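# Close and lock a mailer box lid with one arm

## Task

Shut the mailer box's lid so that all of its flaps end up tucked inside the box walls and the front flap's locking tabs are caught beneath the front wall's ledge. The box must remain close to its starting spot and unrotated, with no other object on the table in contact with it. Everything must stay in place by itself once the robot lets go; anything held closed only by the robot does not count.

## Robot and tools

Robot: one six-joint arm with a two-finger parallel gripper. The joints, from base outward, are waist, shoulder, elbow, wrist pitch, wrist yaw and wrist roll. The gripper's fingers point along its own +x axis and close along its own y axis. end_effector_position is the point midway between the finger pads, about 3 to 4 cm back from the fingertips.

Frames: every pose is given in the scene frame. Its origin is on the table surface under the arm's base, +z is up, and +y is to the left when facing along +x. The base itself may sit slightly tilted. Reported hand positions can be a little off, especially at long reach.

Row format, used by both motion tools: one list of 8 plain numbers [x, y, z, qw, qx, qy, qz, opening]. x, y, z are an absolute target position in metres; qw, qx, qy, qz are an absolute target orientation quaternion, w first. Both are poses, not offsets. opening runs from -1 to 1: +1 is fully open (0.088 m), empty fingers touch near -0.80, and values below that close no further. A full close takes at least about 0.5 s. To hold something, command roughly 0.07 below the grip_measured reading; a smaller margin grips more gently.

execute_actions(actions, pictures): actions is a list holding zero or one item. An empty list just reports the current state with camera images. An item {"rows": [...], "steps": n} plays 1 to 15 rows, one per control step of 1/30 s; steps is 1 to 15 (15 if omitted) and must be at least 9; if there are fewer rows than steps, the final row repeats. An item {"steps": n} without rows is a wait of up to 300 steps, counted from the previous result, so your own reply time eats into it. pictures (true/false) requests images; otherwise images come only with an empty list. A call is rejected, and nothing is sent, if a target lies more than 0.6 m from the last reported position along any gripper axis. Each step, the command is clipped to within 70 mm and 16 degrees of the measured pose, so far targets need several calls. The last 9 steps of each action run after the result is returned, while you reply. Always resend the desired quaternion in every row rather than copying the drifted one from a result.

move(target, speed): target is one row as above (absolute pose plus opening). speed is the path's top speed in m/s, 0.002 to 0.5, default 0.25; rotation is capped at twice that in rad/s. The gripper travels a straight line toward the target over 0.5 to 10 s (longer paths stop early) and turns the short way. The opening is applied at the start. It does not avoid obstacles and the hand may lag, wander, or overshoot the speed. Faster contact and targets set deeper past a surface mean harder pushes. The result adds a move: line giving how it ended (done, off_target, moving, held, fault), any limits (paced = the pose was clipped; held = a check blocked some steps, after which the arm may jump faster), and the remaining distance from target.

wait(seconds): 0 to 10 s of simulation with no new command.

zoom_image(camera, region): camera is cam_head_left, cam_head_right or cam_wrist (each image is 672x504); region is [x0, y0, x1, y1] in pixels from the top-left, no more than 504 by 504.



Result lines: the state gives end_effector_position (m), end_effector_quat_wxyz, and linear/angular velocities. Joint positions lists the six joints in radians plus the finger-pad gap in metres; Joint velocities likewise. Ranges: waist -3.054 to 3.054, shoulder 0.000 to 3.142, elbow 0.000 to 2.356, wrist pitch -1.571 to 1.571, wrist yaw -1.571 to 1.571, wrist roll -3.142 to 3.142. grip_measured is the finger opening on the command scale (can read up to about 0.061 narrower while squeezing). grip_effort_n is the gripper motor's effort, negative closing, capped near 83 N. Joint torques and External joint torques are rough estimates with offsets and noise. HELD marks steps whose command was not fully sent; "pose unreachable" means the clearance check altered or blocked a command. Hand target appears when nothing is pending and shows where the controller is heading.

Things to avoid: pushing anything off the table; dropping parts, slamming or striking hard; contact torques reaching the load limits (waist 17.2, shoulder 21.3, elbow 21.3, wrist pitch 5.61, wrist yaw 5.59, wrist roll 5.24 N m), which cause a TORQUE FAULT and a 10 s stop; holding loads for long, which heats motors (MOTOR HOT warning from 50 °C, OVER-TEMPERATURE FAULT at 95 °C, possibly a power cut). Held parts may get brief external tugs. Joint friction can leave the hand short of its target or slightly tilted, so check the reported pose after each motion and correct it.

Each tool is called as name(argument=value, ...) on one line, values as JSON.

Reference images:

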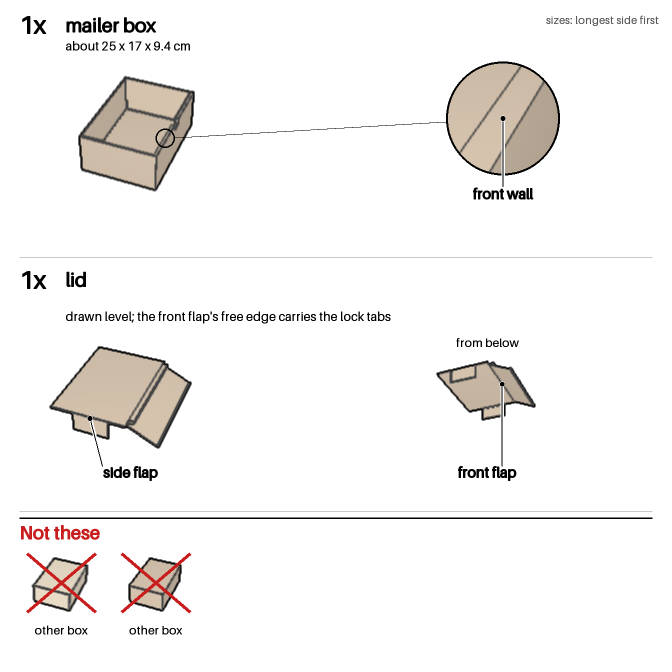

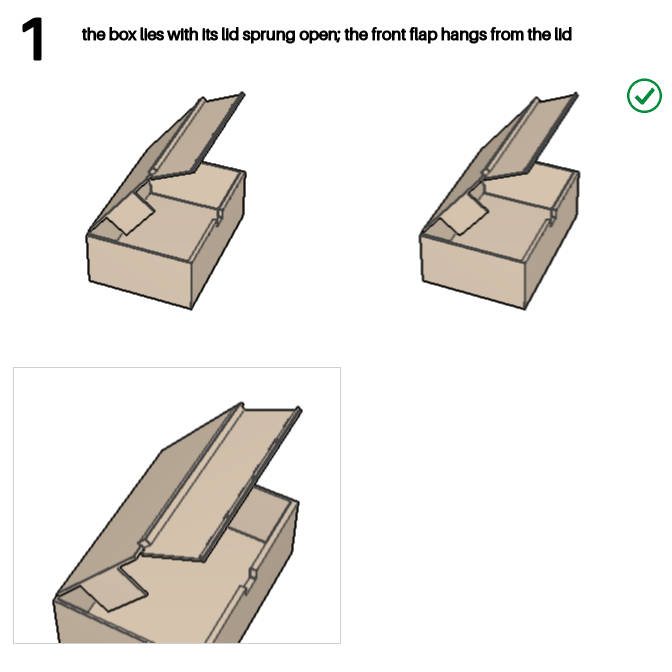

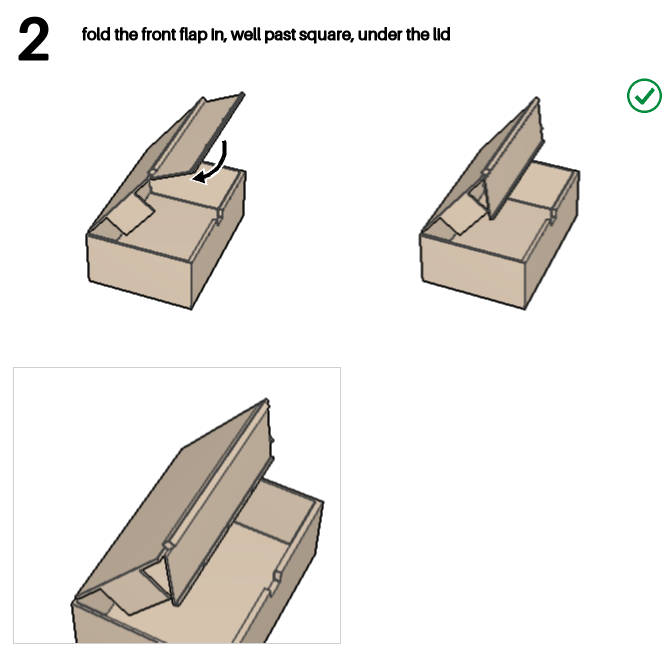

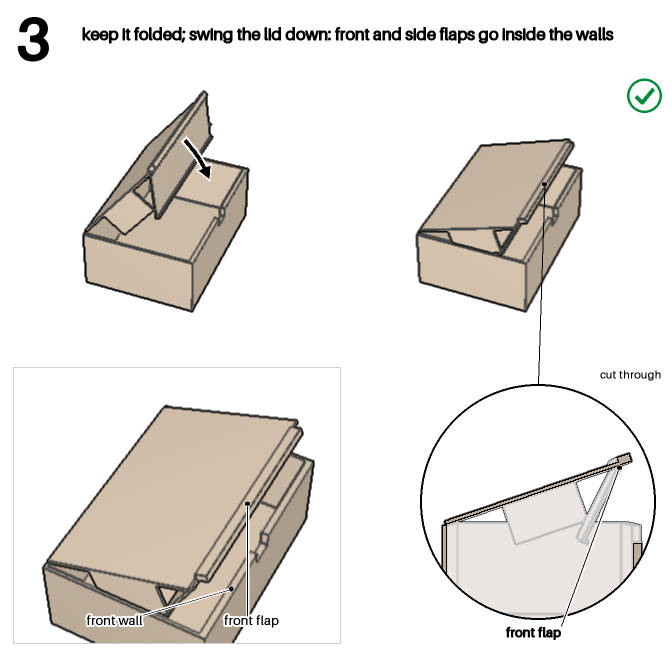

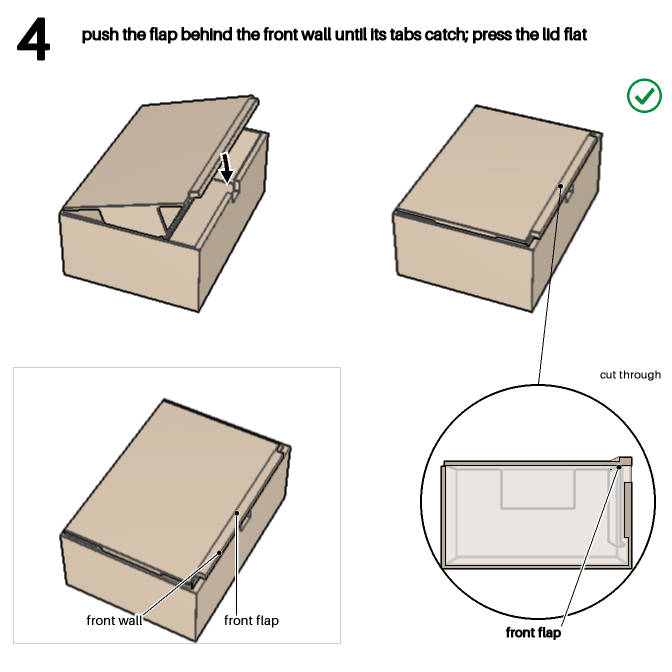

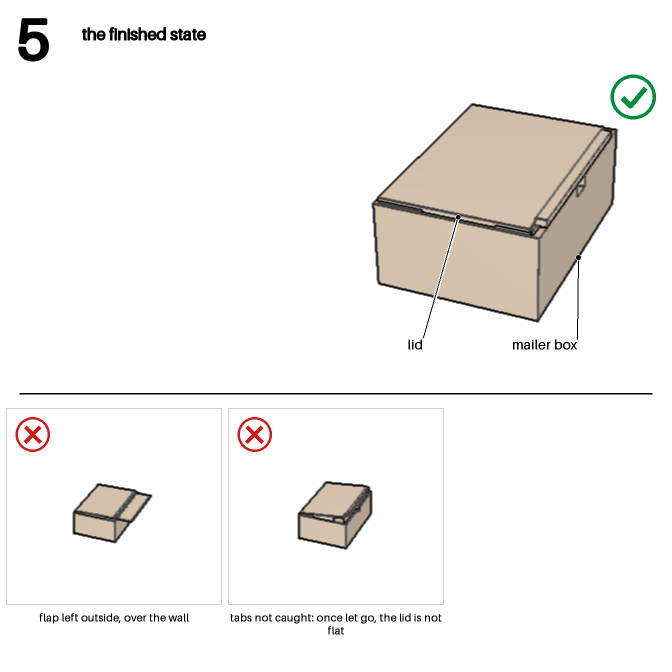

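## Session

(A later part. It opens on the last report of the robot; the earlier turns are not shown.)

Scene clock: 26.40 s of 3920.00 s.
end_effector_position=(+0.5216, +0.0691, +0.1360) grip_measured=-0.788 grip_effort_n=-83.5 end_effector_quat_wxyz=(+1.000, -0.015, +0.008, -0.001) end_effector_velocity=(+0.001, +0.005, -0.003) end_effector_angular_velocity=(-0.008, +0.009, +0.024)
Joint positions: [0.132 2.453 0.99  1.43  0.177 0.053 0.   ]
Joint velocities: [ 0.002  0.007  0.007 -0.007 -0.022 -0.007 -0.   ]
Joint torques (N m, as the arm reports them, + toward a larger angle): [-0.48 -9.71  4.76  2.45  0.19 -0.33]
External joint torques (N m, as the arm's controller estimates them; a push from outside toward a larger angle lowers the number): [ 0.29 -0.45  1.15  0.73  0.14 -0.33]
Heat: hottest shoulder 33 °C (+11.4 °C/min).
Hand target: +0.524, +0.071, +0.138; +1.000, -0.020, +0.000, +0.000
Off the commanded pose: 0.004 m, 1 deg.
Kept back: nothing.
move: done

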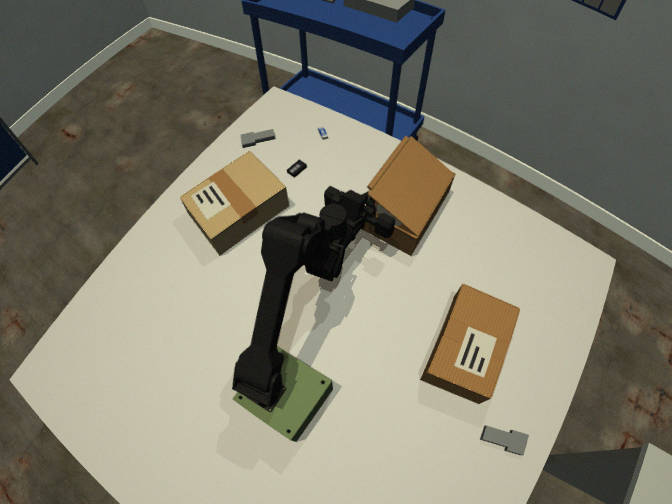

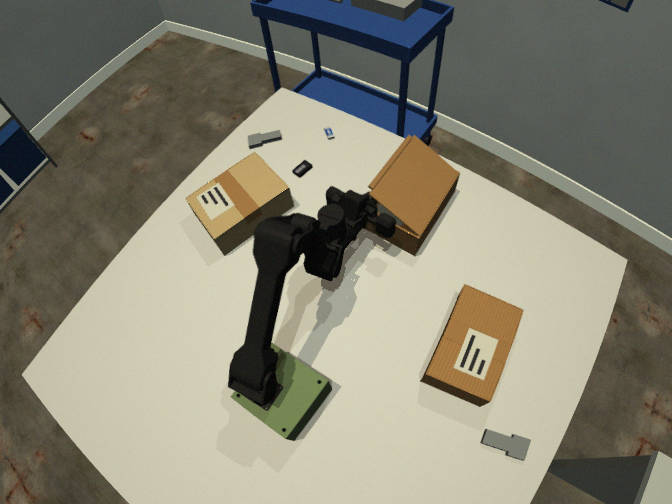

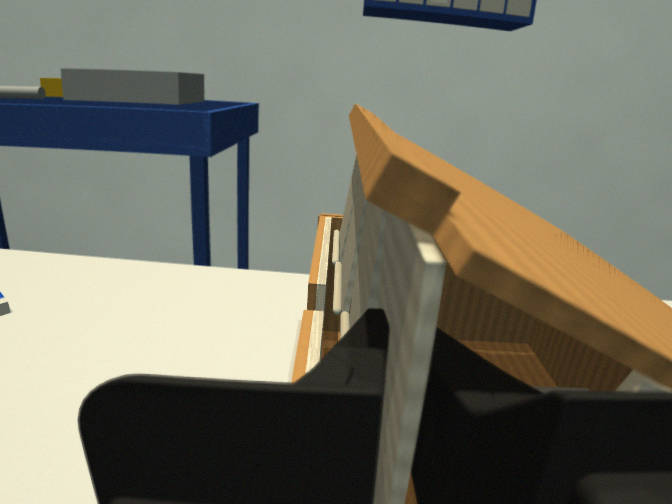

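move(target=[0.524,0.074,0.120,1,-0.035,0,0,-0.9], speed=0.04)

zoom_image(camera="cam_head_left", region=[320, 110, 490, 280])

Scene clock: 27.40 s of 3920.00 s.
end_effector_position=(+0.5243, +0.0716, +0.1296) grip_measured=-0.788 grip_effort_n=-83.5 end_effector_quat_wxyz=(+1.000, -0.023, -0.006, -0.002) end_effector_velocity=(+0.001, -0.002, -0.002) end_effector_angular_velocity=(-0.021, -0.003, -0.010)
Joint positions: [0.14  2.504 1.019 1.481 0.19  0.033 0.   ]
Joint velocities: [-0.002  0.012  0.007  0.007  0.007 -0.022 -0.   ]
Joint torques (N m, as the arm reports them, + toward a larger angle): [-0.37 -8.16  3.95  1.86  0.1  -0.59]
External joint torques (N m, as the arm's controller estimates them; a push from outside toward a larger angle lowers the number): [ 0.44  1.2   0.49  0.15  0.04 -0.6 ]
Heat: hottest shoulder 33 °C (+10.9 °C/min).
Hand target: +0.524, +0.074, +0.120; +0.999, -0.035, +0.000, +0.000
Off the commanded pose: 0.010 m, 2 deg.
Kept back: nothing.
move: off_target

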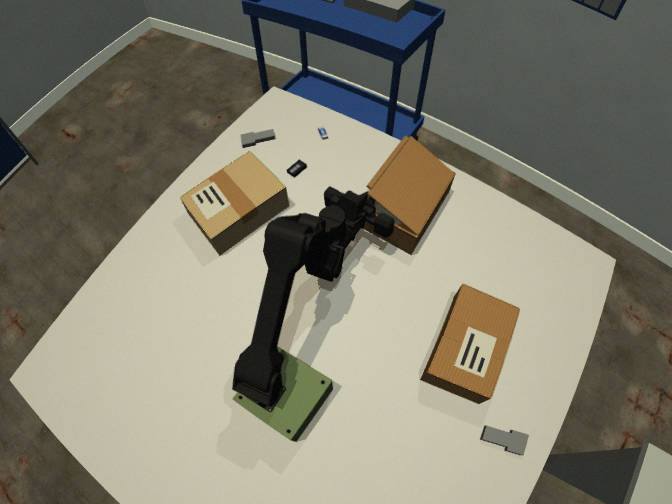

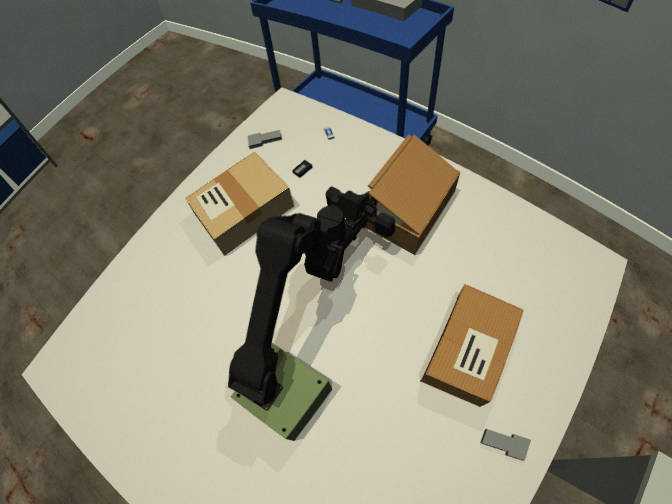

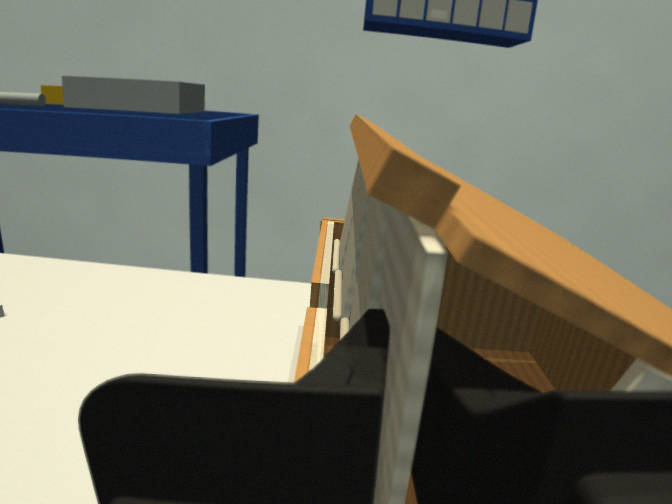

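Region (320, 110, 490, 280) of cam_head_left's 672x504 image, scaled by 2.965, with more detail than that image has.

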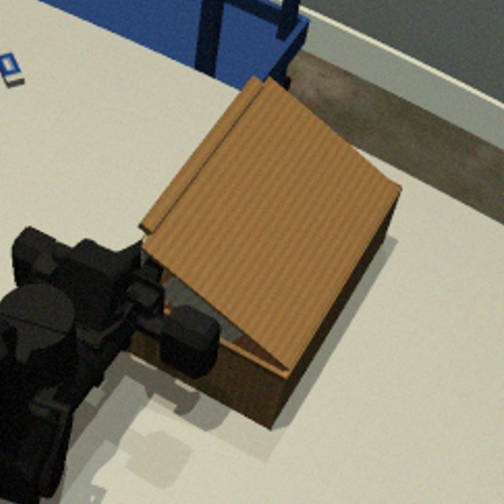

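zoom_image(camera="cam_wrist", region=[280, 200, 460, 380])

zoom_image(camera="cam_head_right", region=[345, 175, 425, 255])

Region (280, 200, 460, 380) of cam_wrist's 672x504 image, scaled by 2.800, with more detail than that image has.

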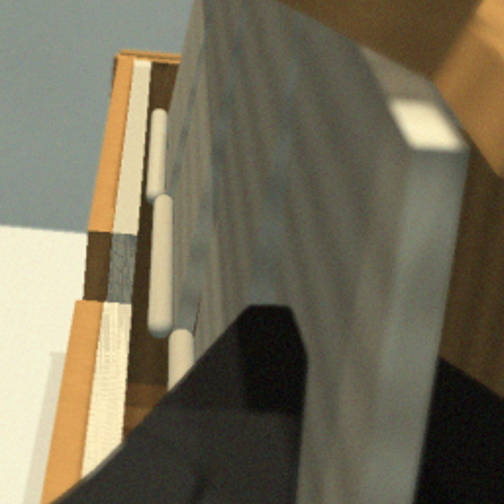

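Region (345, 175, 425, 255) of cam_head_right's 672x504 image, scaled by 6.300, with more detail than that image has.

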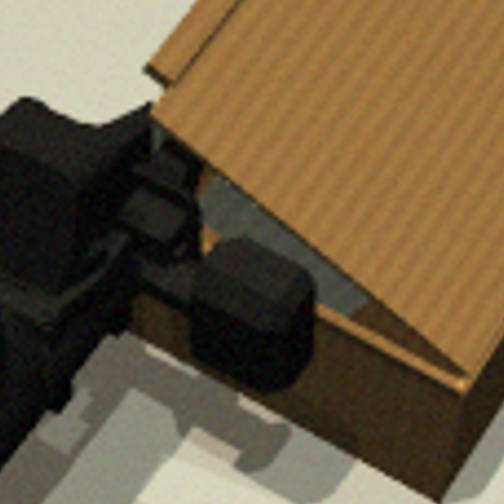

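move(target=[0.522,0.073,0.126,0.99,-0.035,0.13,0,-0.80], speed=0.05)

zoom_image(camera="cam_head_left", region=[320, 110, 490, 280])

Scene clock: 32.27 s of 3920.00 s.
end_effector_position=(+0.5230, +0.0739, +0.1253) grip_measured=-0.788 grip_effort_n=-62.6 end_effector_quat_wxyz=(+0.992, -0.034, +0.125, -0.001) end_effector_velocity=(-0.002, -0.001, -0.003) end_effector_angular_velocity=(+0.002, +0.037, -0.000)
Joint positions: [0.14  2.321 1.003 1.047 0.169 0.057 0.   ]
Joint velocities: [-0.002 -0.017 -0.002 -0.051 -0.007  0.007 -0.   ]
Joint torques (N m, as the arm reports them, + toward a larger angle): [ -1.03 -11.64   3.78   0.83  -0.01   0.03]
External joint torques (N m, as the arm's controller estimates them; a push from outside toward a larger angle lowers the number): [-0.16 -2.35 -0.54 -0.91 -0.1   0.02]
Heat: hottest shoulder 35 °C (+13.0 °C/min).
Hand target: +0.522, +0.073, +0.126; +0.991, -0.034, +0.130, -0.001
Off the commanded pose: 0.001 m, 1 deg.
Kept back: nothing.
move: done

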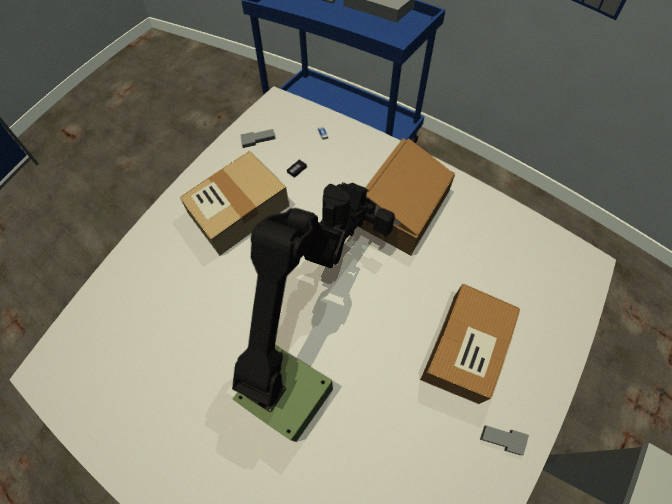

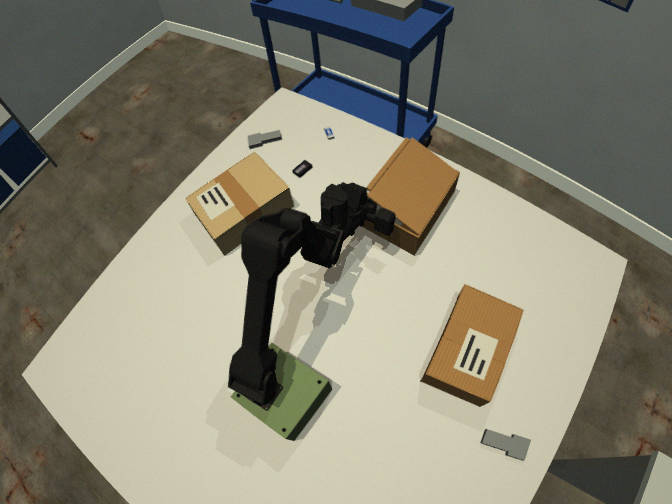

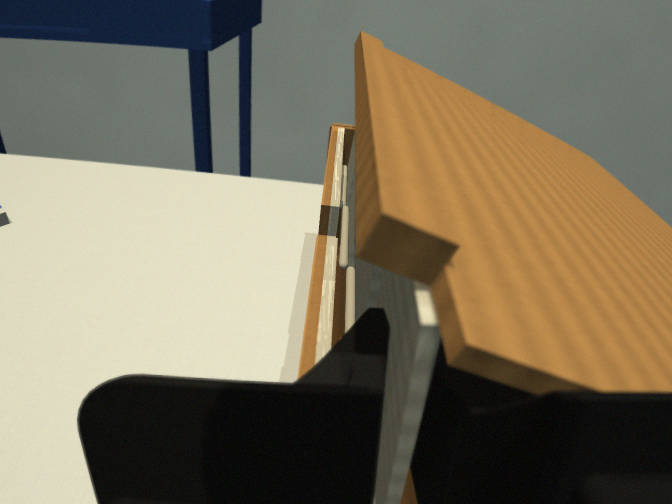

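Region (320, 110, 490, 280) of cam_head_left's 672x504 image, scaled by 2.965, with more detail than that image has.

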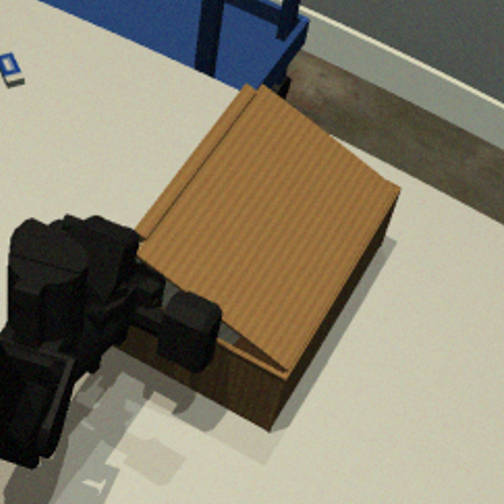

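move(target=[0.520,0.074,0.121,0.966,-0.045,0.25,-0.012,-0.80], speed=0.05)

zoom_image(camera="cam_head_left", region=[320, 110, 490, 280])

Scene clock: 35.53 s of 3920.00 s.
end_effector_position=(+0.5315, +0.0770, +0.1470) grip_measured=-0.788 grip_effort_n=-62.6 end_effector_quat_wxyz=(+0.977, -0.032, +0.210, -0.011) end_effector_velocity=(-0.001, +0.005, +0.000) end_effector_angular_velocity=(-0.016, +0.031, +0.029)
Joint positions: [0.14  2.187 1.111 0.629 0.17  0.092 0.   ]
Joint velocities: [ 0.002 -0.012  0.012 -0.051 -0.022 -0.022  0.   ]
Joint torques (N m, as the arm reports them, + toward a larger angle): [-0.39 -8.46  2.45 -0.96  0.14 -0.3 ]
External joint torques (N m, as the arm's controller estimates them; a push from outside toward a larger angle lowers the number): [ 0.34  0.99 -2.76 -2.63  0.05 -0.31]
Heat: hottest shoulder 35 °C (+11.8 °C/min).
Hand target: +0.520, +0.074, +0.121; +0.967, -0.044, +0.250, -0.013
Off the commanded pose: 0.029 m, 5 deg.
Kept back: nothing.
move: off_target

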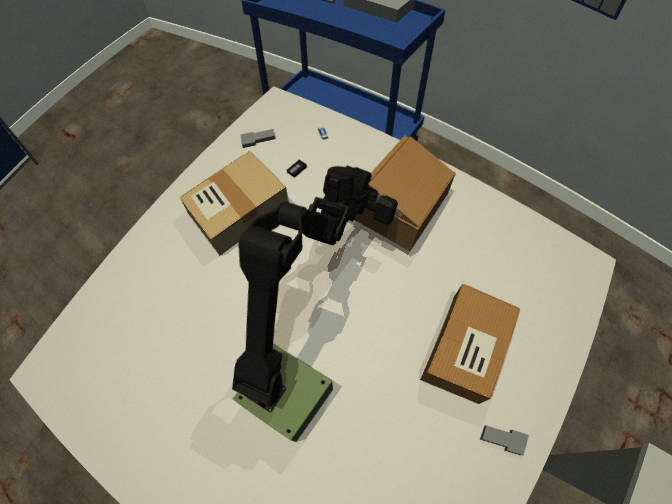

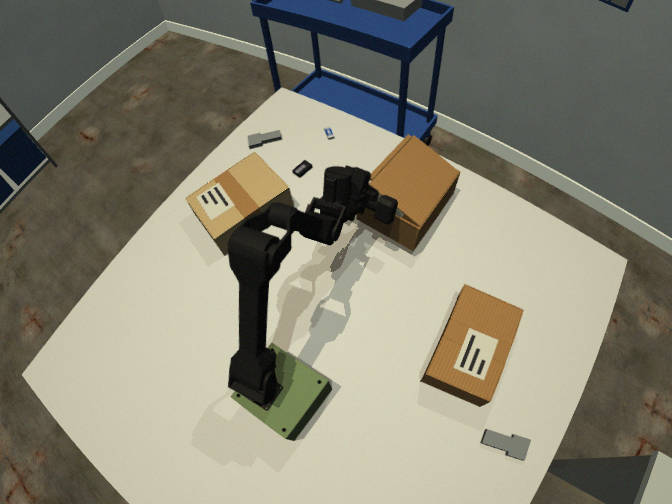

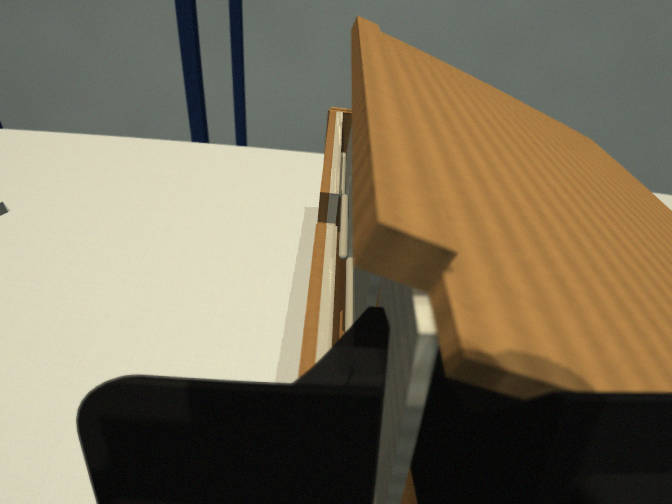

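Region (320, 110, 490, 280) of cam_head_left's 672x504 image, scaled by 2.965, with more detail than that image has.

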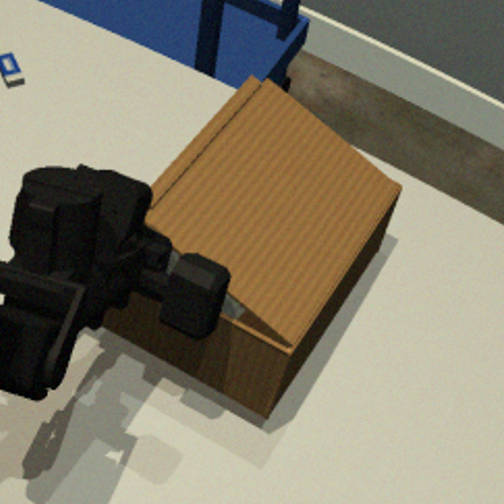

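move(target=[0.522,0.073,0.125,0.992,-0.035,0.12,0,-0.80], speed=0.06)

execute_actions(actions=[{"rows":[[0.522,0.073,0.125,0.992,-0.035,0.12,0,-0.72]],"steps":15}])

wait(seconds=0.5)

Scene clock: 37.73 s of 3920.00 s.
end_effector_position=(+0.5230, +0.0742, +0.1308) grip_measured=-0.788 grip_effort_n=-62.6 end_effector_quat_wxyz=(+0.993, -0.029, +0.116, -0.001) end_effector_velocity=(-0.001, -0.000, +0.001) end_effector_angular_velocity=(-0.017, -0.011, +0.011)
Joint positions: [0.14  2.313 0.999 1.061 0.17  0.065 0.   ]
Joint velocities: [-0.002  0.002 -0.007  0.022 -0.007 -0.022 -0.   ]
Joint torques (N m, as the arm reports them, + toward a larger angle): [-0.98 -9.66  3.78  2.   -0.12 -0.4 ]
External joint torques (N m, as the arm's controller estimates them; a push from outside toward a larger angle lowers the number): [-0.23 -0.36 -0.54  0.25 -0.2  -0.41]
Heat: hottest shoulder 36 °C (+12.7 °C/min).
Hand target: +0.522, +0.073, +0.125; +0.992, -0.035, +0.120, +0.001
Off the commanded pose: 0.006 m, 1 deg.
Kept back: nothing.
move: done

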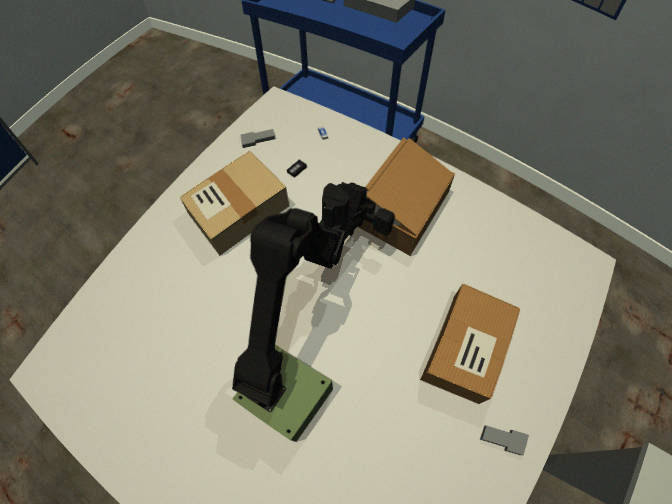

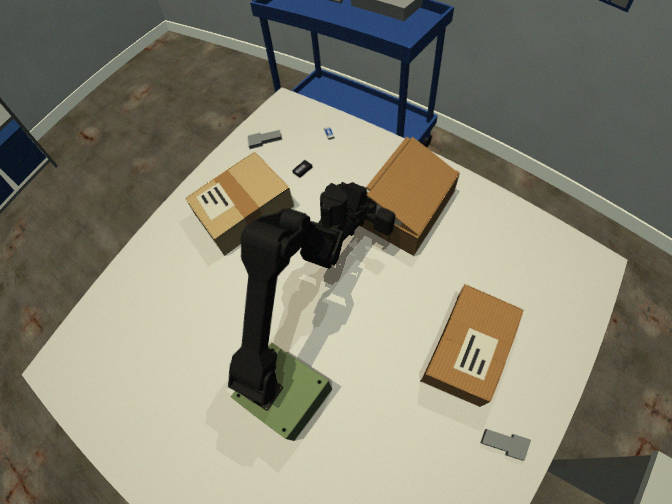

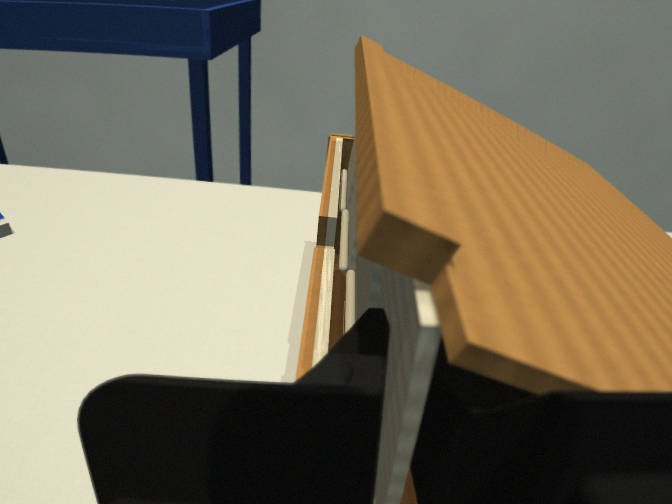

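Scene clock: 37.93 s of 3920.00 s.
end_effector_position=(+0.5231, +0.0742, +0.1306) grip_measured=-0.741 grip_effort_n=18.8 end_effector_quat_wxyz=(+0.993, -0.030, +0.116, -0.000) end_effector_velocity=(-0.001, +0.004, -0.002) end_effector_angular_velocity=(-0.030, +0.021, +0.040)
Joint positions: [0.139 2.315 0.999 1.065 0.169 0.062 0.003]
Joint velocities: [-0.002 -0.007 -0.002 -0.022 -0.037 -0.037  0.006]
Joint torques (N m, as the arm reports them, + toward a larger angle): [-1.15 -9.46  4.01  2.04  0.02 -0.19]
External joint torques (N m, as the arm's controller estimates them; a push from outside toward a larger angle lowers the number): [-0.39 -0.22 -0.3   0.29 -0.07 -0.2 ]
Heat: hottest shoulder 36 °C (+12.7 °C/min).
Steps of this call (steps 1 to 6: the first 6 steps of this action). Readings (end_effector_position):
1: (+0.5230, +0.0742, +0.1307)
2: (+0.5231, +0.0740, +0.1307)
4: (+0.5231, +0.0740, +0.1306)
6: the state above

Scene clock: 38.73 s of 3920.00 s.
end_effector_position=(+0.5231, +0.0743, +0.1307) grip_measured=-0.723 grip_effort_n=19.8 end_effector_quat_wxyz=(+0.993, -0.030, +0.115, +0.000) end_effector_velocity=(+0.001, -0.002, +0.003) end_effector_angular_velocity=(+0.006, -0.004, -0.011)
Joint positions: [0.139 2.315 0.999 1.065 0.167 0.061 0.004]
Joint velocities: [-0.002 -0.007  0.002 -0.007  0.007  0.007  0.   ]
Joint torques (N m, as the arm reports them, + toward a larger angle): [-0.96 -9.26  3.75  2.04  0.08 -0.22]
External joint torques (N m, as the arm's controller estimates them; a push from outside toward a larger angle lowers the number): [-0.22  0.1  -0.64  0.28  0.   -0.24]
Heat: hottest shoulder 36 °C (+12.4 °C/min).
Hand target: +0.522, +0.073, +0.125; +0.992, -0.035, +0.120, -0.000
Off the commanded pose: 0.006 m, 1 deg.
Kept back: nothing.
Steps of this call (steps 1 to 9: the last 9 steps of your previous action; steps 10 to 24: nothing new was sent). Readings (end_effector_position):
1: (+0.5231, +0.0742, +0.1305)
2: (+0.5231, +0.0743, +0.1305)
4: (+0.5231, +0.0743, +0.1305)
8: (+0.5231, +0.0743, +0.1306)
24: the state above

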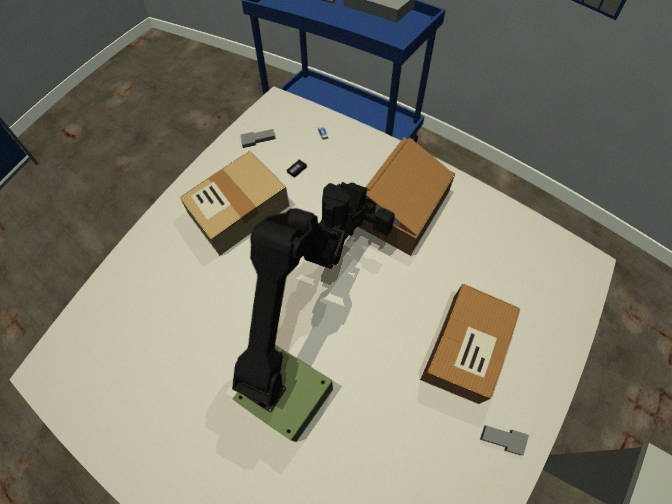

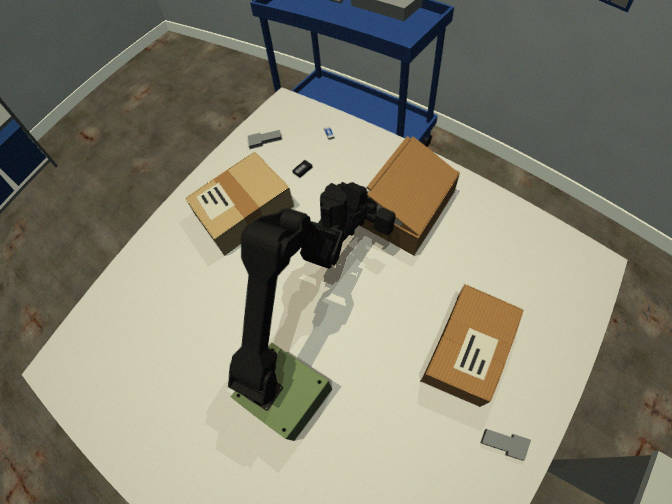

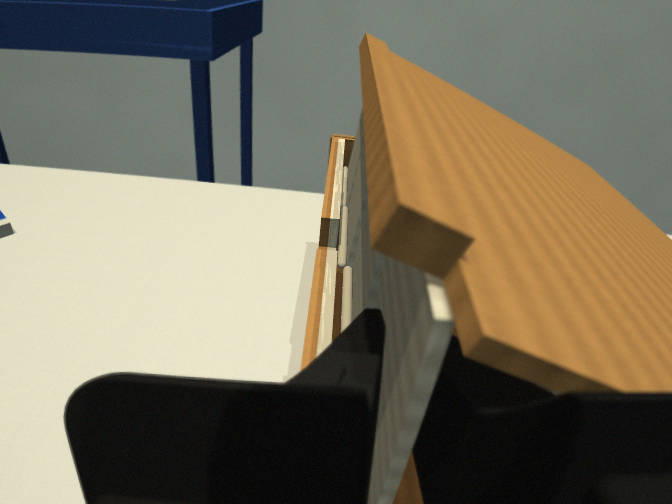

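move(target=[0.509,0.073,0.127,0.992,-0.035,0.12,0,-0.73], speed=0.03)

Scene clock: 39.83 s of 3920.00 s.
end_effector_position=(+0.5113, +0.0721, +0.1245) grip_measured=-0.726 grip_effort_n=-20.2 end_effector_quat_wxyz=(+0.992, -0.032, +0.121, -0.000) end_effector_velocity=(-0.004, -0.004, -0.003) end_effector_angular_velocity=(-0.021, +0.008, +0.004)
Joint positions: [0.14  2.307 0.947 1.096 0.169 0.061 0.003]
Joint velocities: [-0.007 -0.002 -0.017  0.007 -0.007 -0.022 -0.   ]
Joint torques (N m, as the arm reports them, + toward a larger angle): [ -0.38 -11.88   2.54   1.84   0.25  -0.19]
External joint torques (N m, as the arm's controller estimates them; a push from outside toward a larger angle lowers the number): [ 0.5  -2.92 -1.55  0.11  0.16 -0.2 ]
Heat: hottest shoulder 36 °C (+12.1 °C/min).
Hand target: +0.509, +0.073, +0.127; +0.992, -0.035, +0.120, +0.000
Off the commanded pose: 0.004 m, 0 deg.
Kept back: nothing.
move: done

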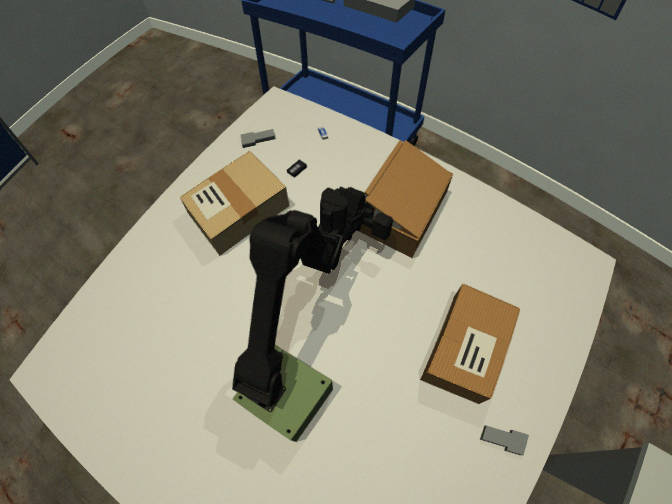

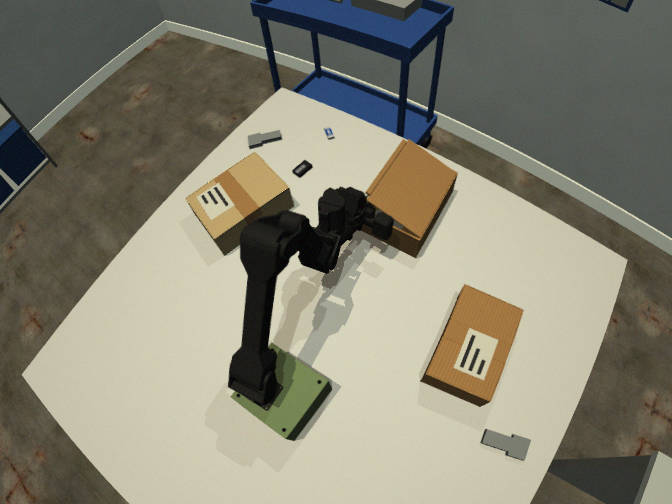

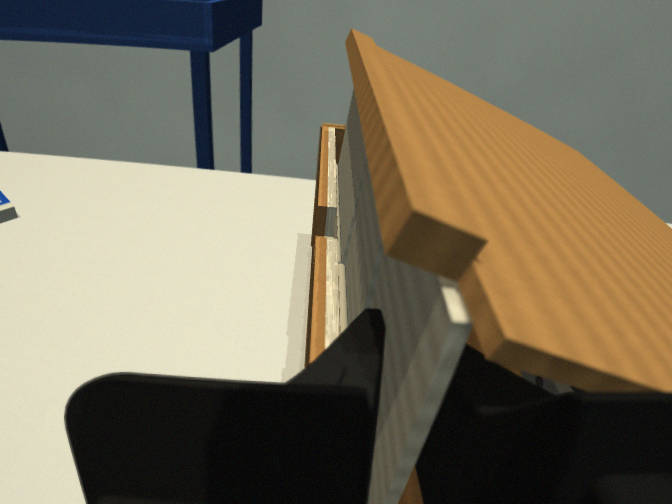

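move(target=[0.511,0.073,0.128,0.992,-0.035,0.12,0,-0.55], speed=0.03)

Scene clock: 40.83 s of 3920.00 s.
end_effector_position=(+0.5110, +0.0713, +0.1246) grip_measured=-0.555 grip_effort_n=21.6 end_effector_quat_wxyz=(+0.992, -0.032, +0.121, -0.002) end_effector_velocity=(-0.001, -0.003, -0.002) end_effector_angular_velocity=(-0.008, +0.017, +0.000)
Joint positions: [0.14  2.305 0.945 1.096 0.172 0.061 0.012]
Joint velocities: [-0.007 -0.007 -0.002 -0.022 -0.007 -0.007  0.   ]
Joint torques (N m, as the arm reports them, + toward a larger angle): [ -0.61 -11.72   3.67   1.44   0.05  -0.19]
External joint torques (N m, as the arm's controller estimates them; a push from outside toward a larger angle lowers the number): [ 0.19 -2.7  -0.43 -0.29 -0.03 -0.2 ]
Heat: hottest shoulder 36 °C (+11.8 °C/min).
Hand target: +0.511, +0.073, +0.128; +0.992, -0.035, +0.120, -0.000
Off the commanded pose: 0.004 m, 0 deg.
Kept back: nothing.
move: done

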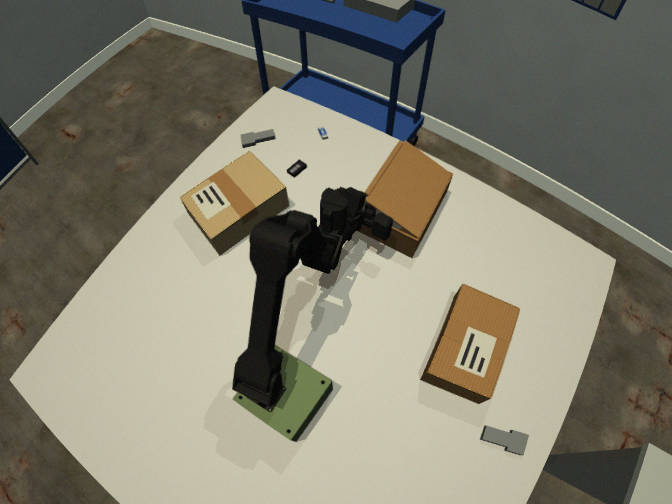

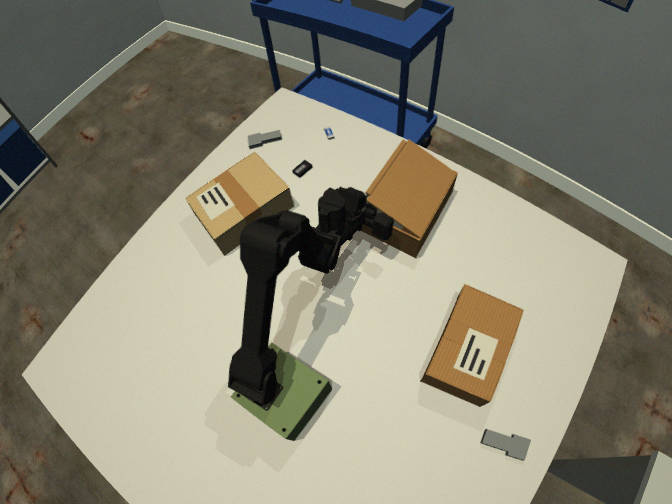

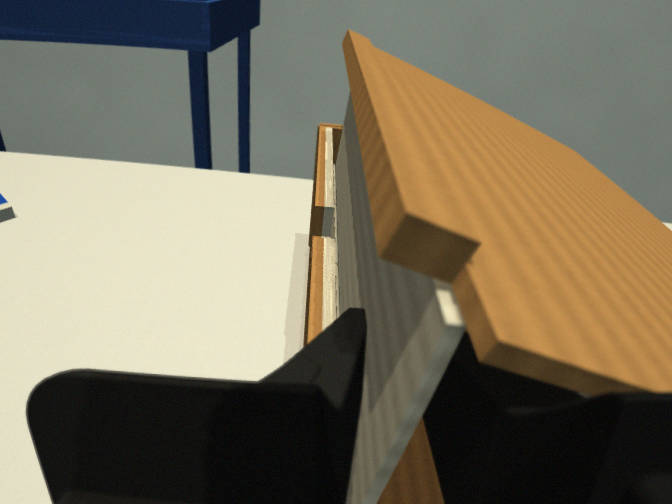

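move(target=[0.46,0.071,0.128,0.992,-0.035,0.12,0,-0.55], speed=0.05)

zoom_image(camera="cam_head_left", region=[320, 110, 490, 280])

Scene clock: 42.57 s of 3920.00 s.
end_effector_position=(+0.4606, +0.0697, +0.1223) grip_measured=-0.554 grip_effort_n=21.2 end_effector_quat_wxyz=(+0.991, -0.036, +0.127, -0.000) end_effector_velocity=(-0.003, -0.001, -0.002) end_effector_angular_velocity=(-0.022, +0.013, +0.009)
Joint positions: [0.163 2.224 0.724 1.224 0.191 0.061 0.012]
Joint velocities: [-0.002 -0.007 -0.012 -0.007 -0.007 -0.022  0.   ]
Joint torques (N m, as the arm reports them, + toward a larger angle): [ -0.48 -11.01   2.64   1.98   0.19   0.  ]
External joint torques (N m, as the arm's controller estimates them; a push from outside toward a larger angle lowers the number): [ 0.19 -3.2  -0.75  0.27  0.1  -0.01]
Heat: hottest shoulder 37 °C (+12.7 °C/min).
Hand target: +0.460, +0.071, +0.128; +0.992, -0.035, +0.120, +0.000
Off the commanded pose: 0.006 m, 1 deg.
Kept back: nothing.
move: done

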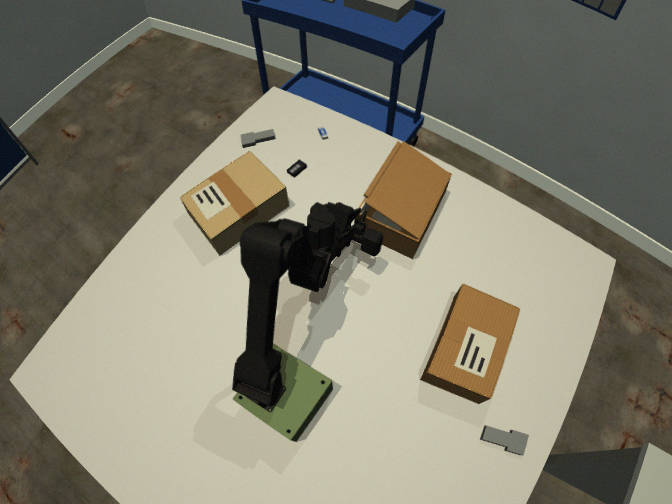

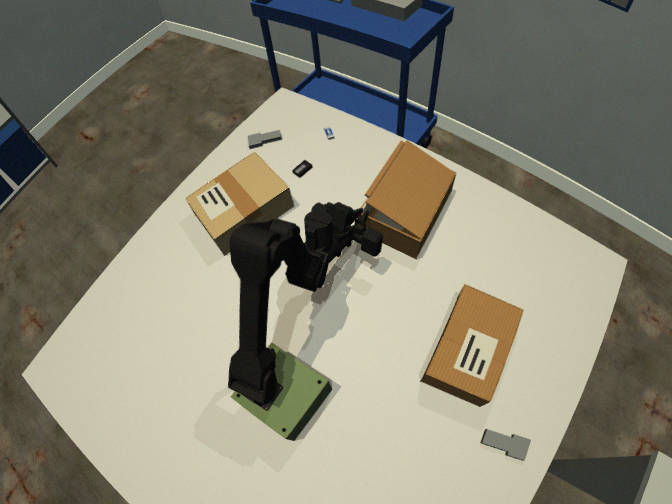

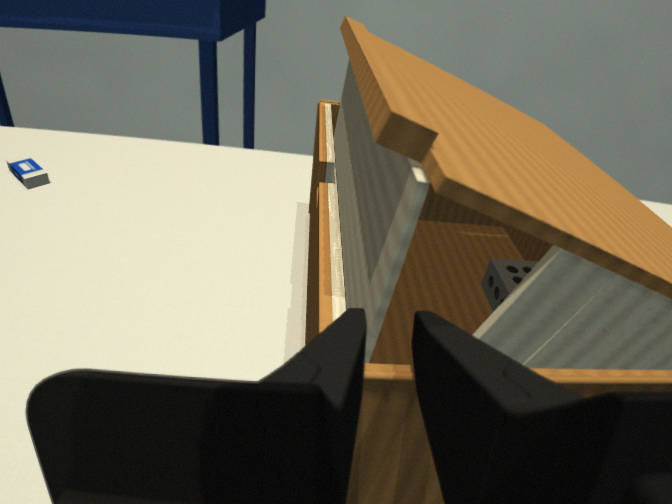

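Region (320, 110, 490, 280) of cam_head_left's 672x504 image, scaled by 2.965, with more detail than that image has.

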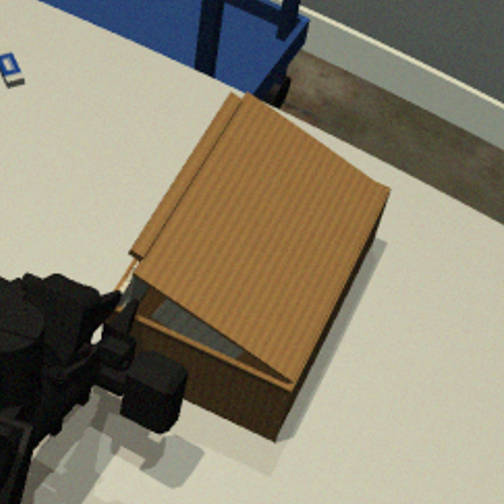

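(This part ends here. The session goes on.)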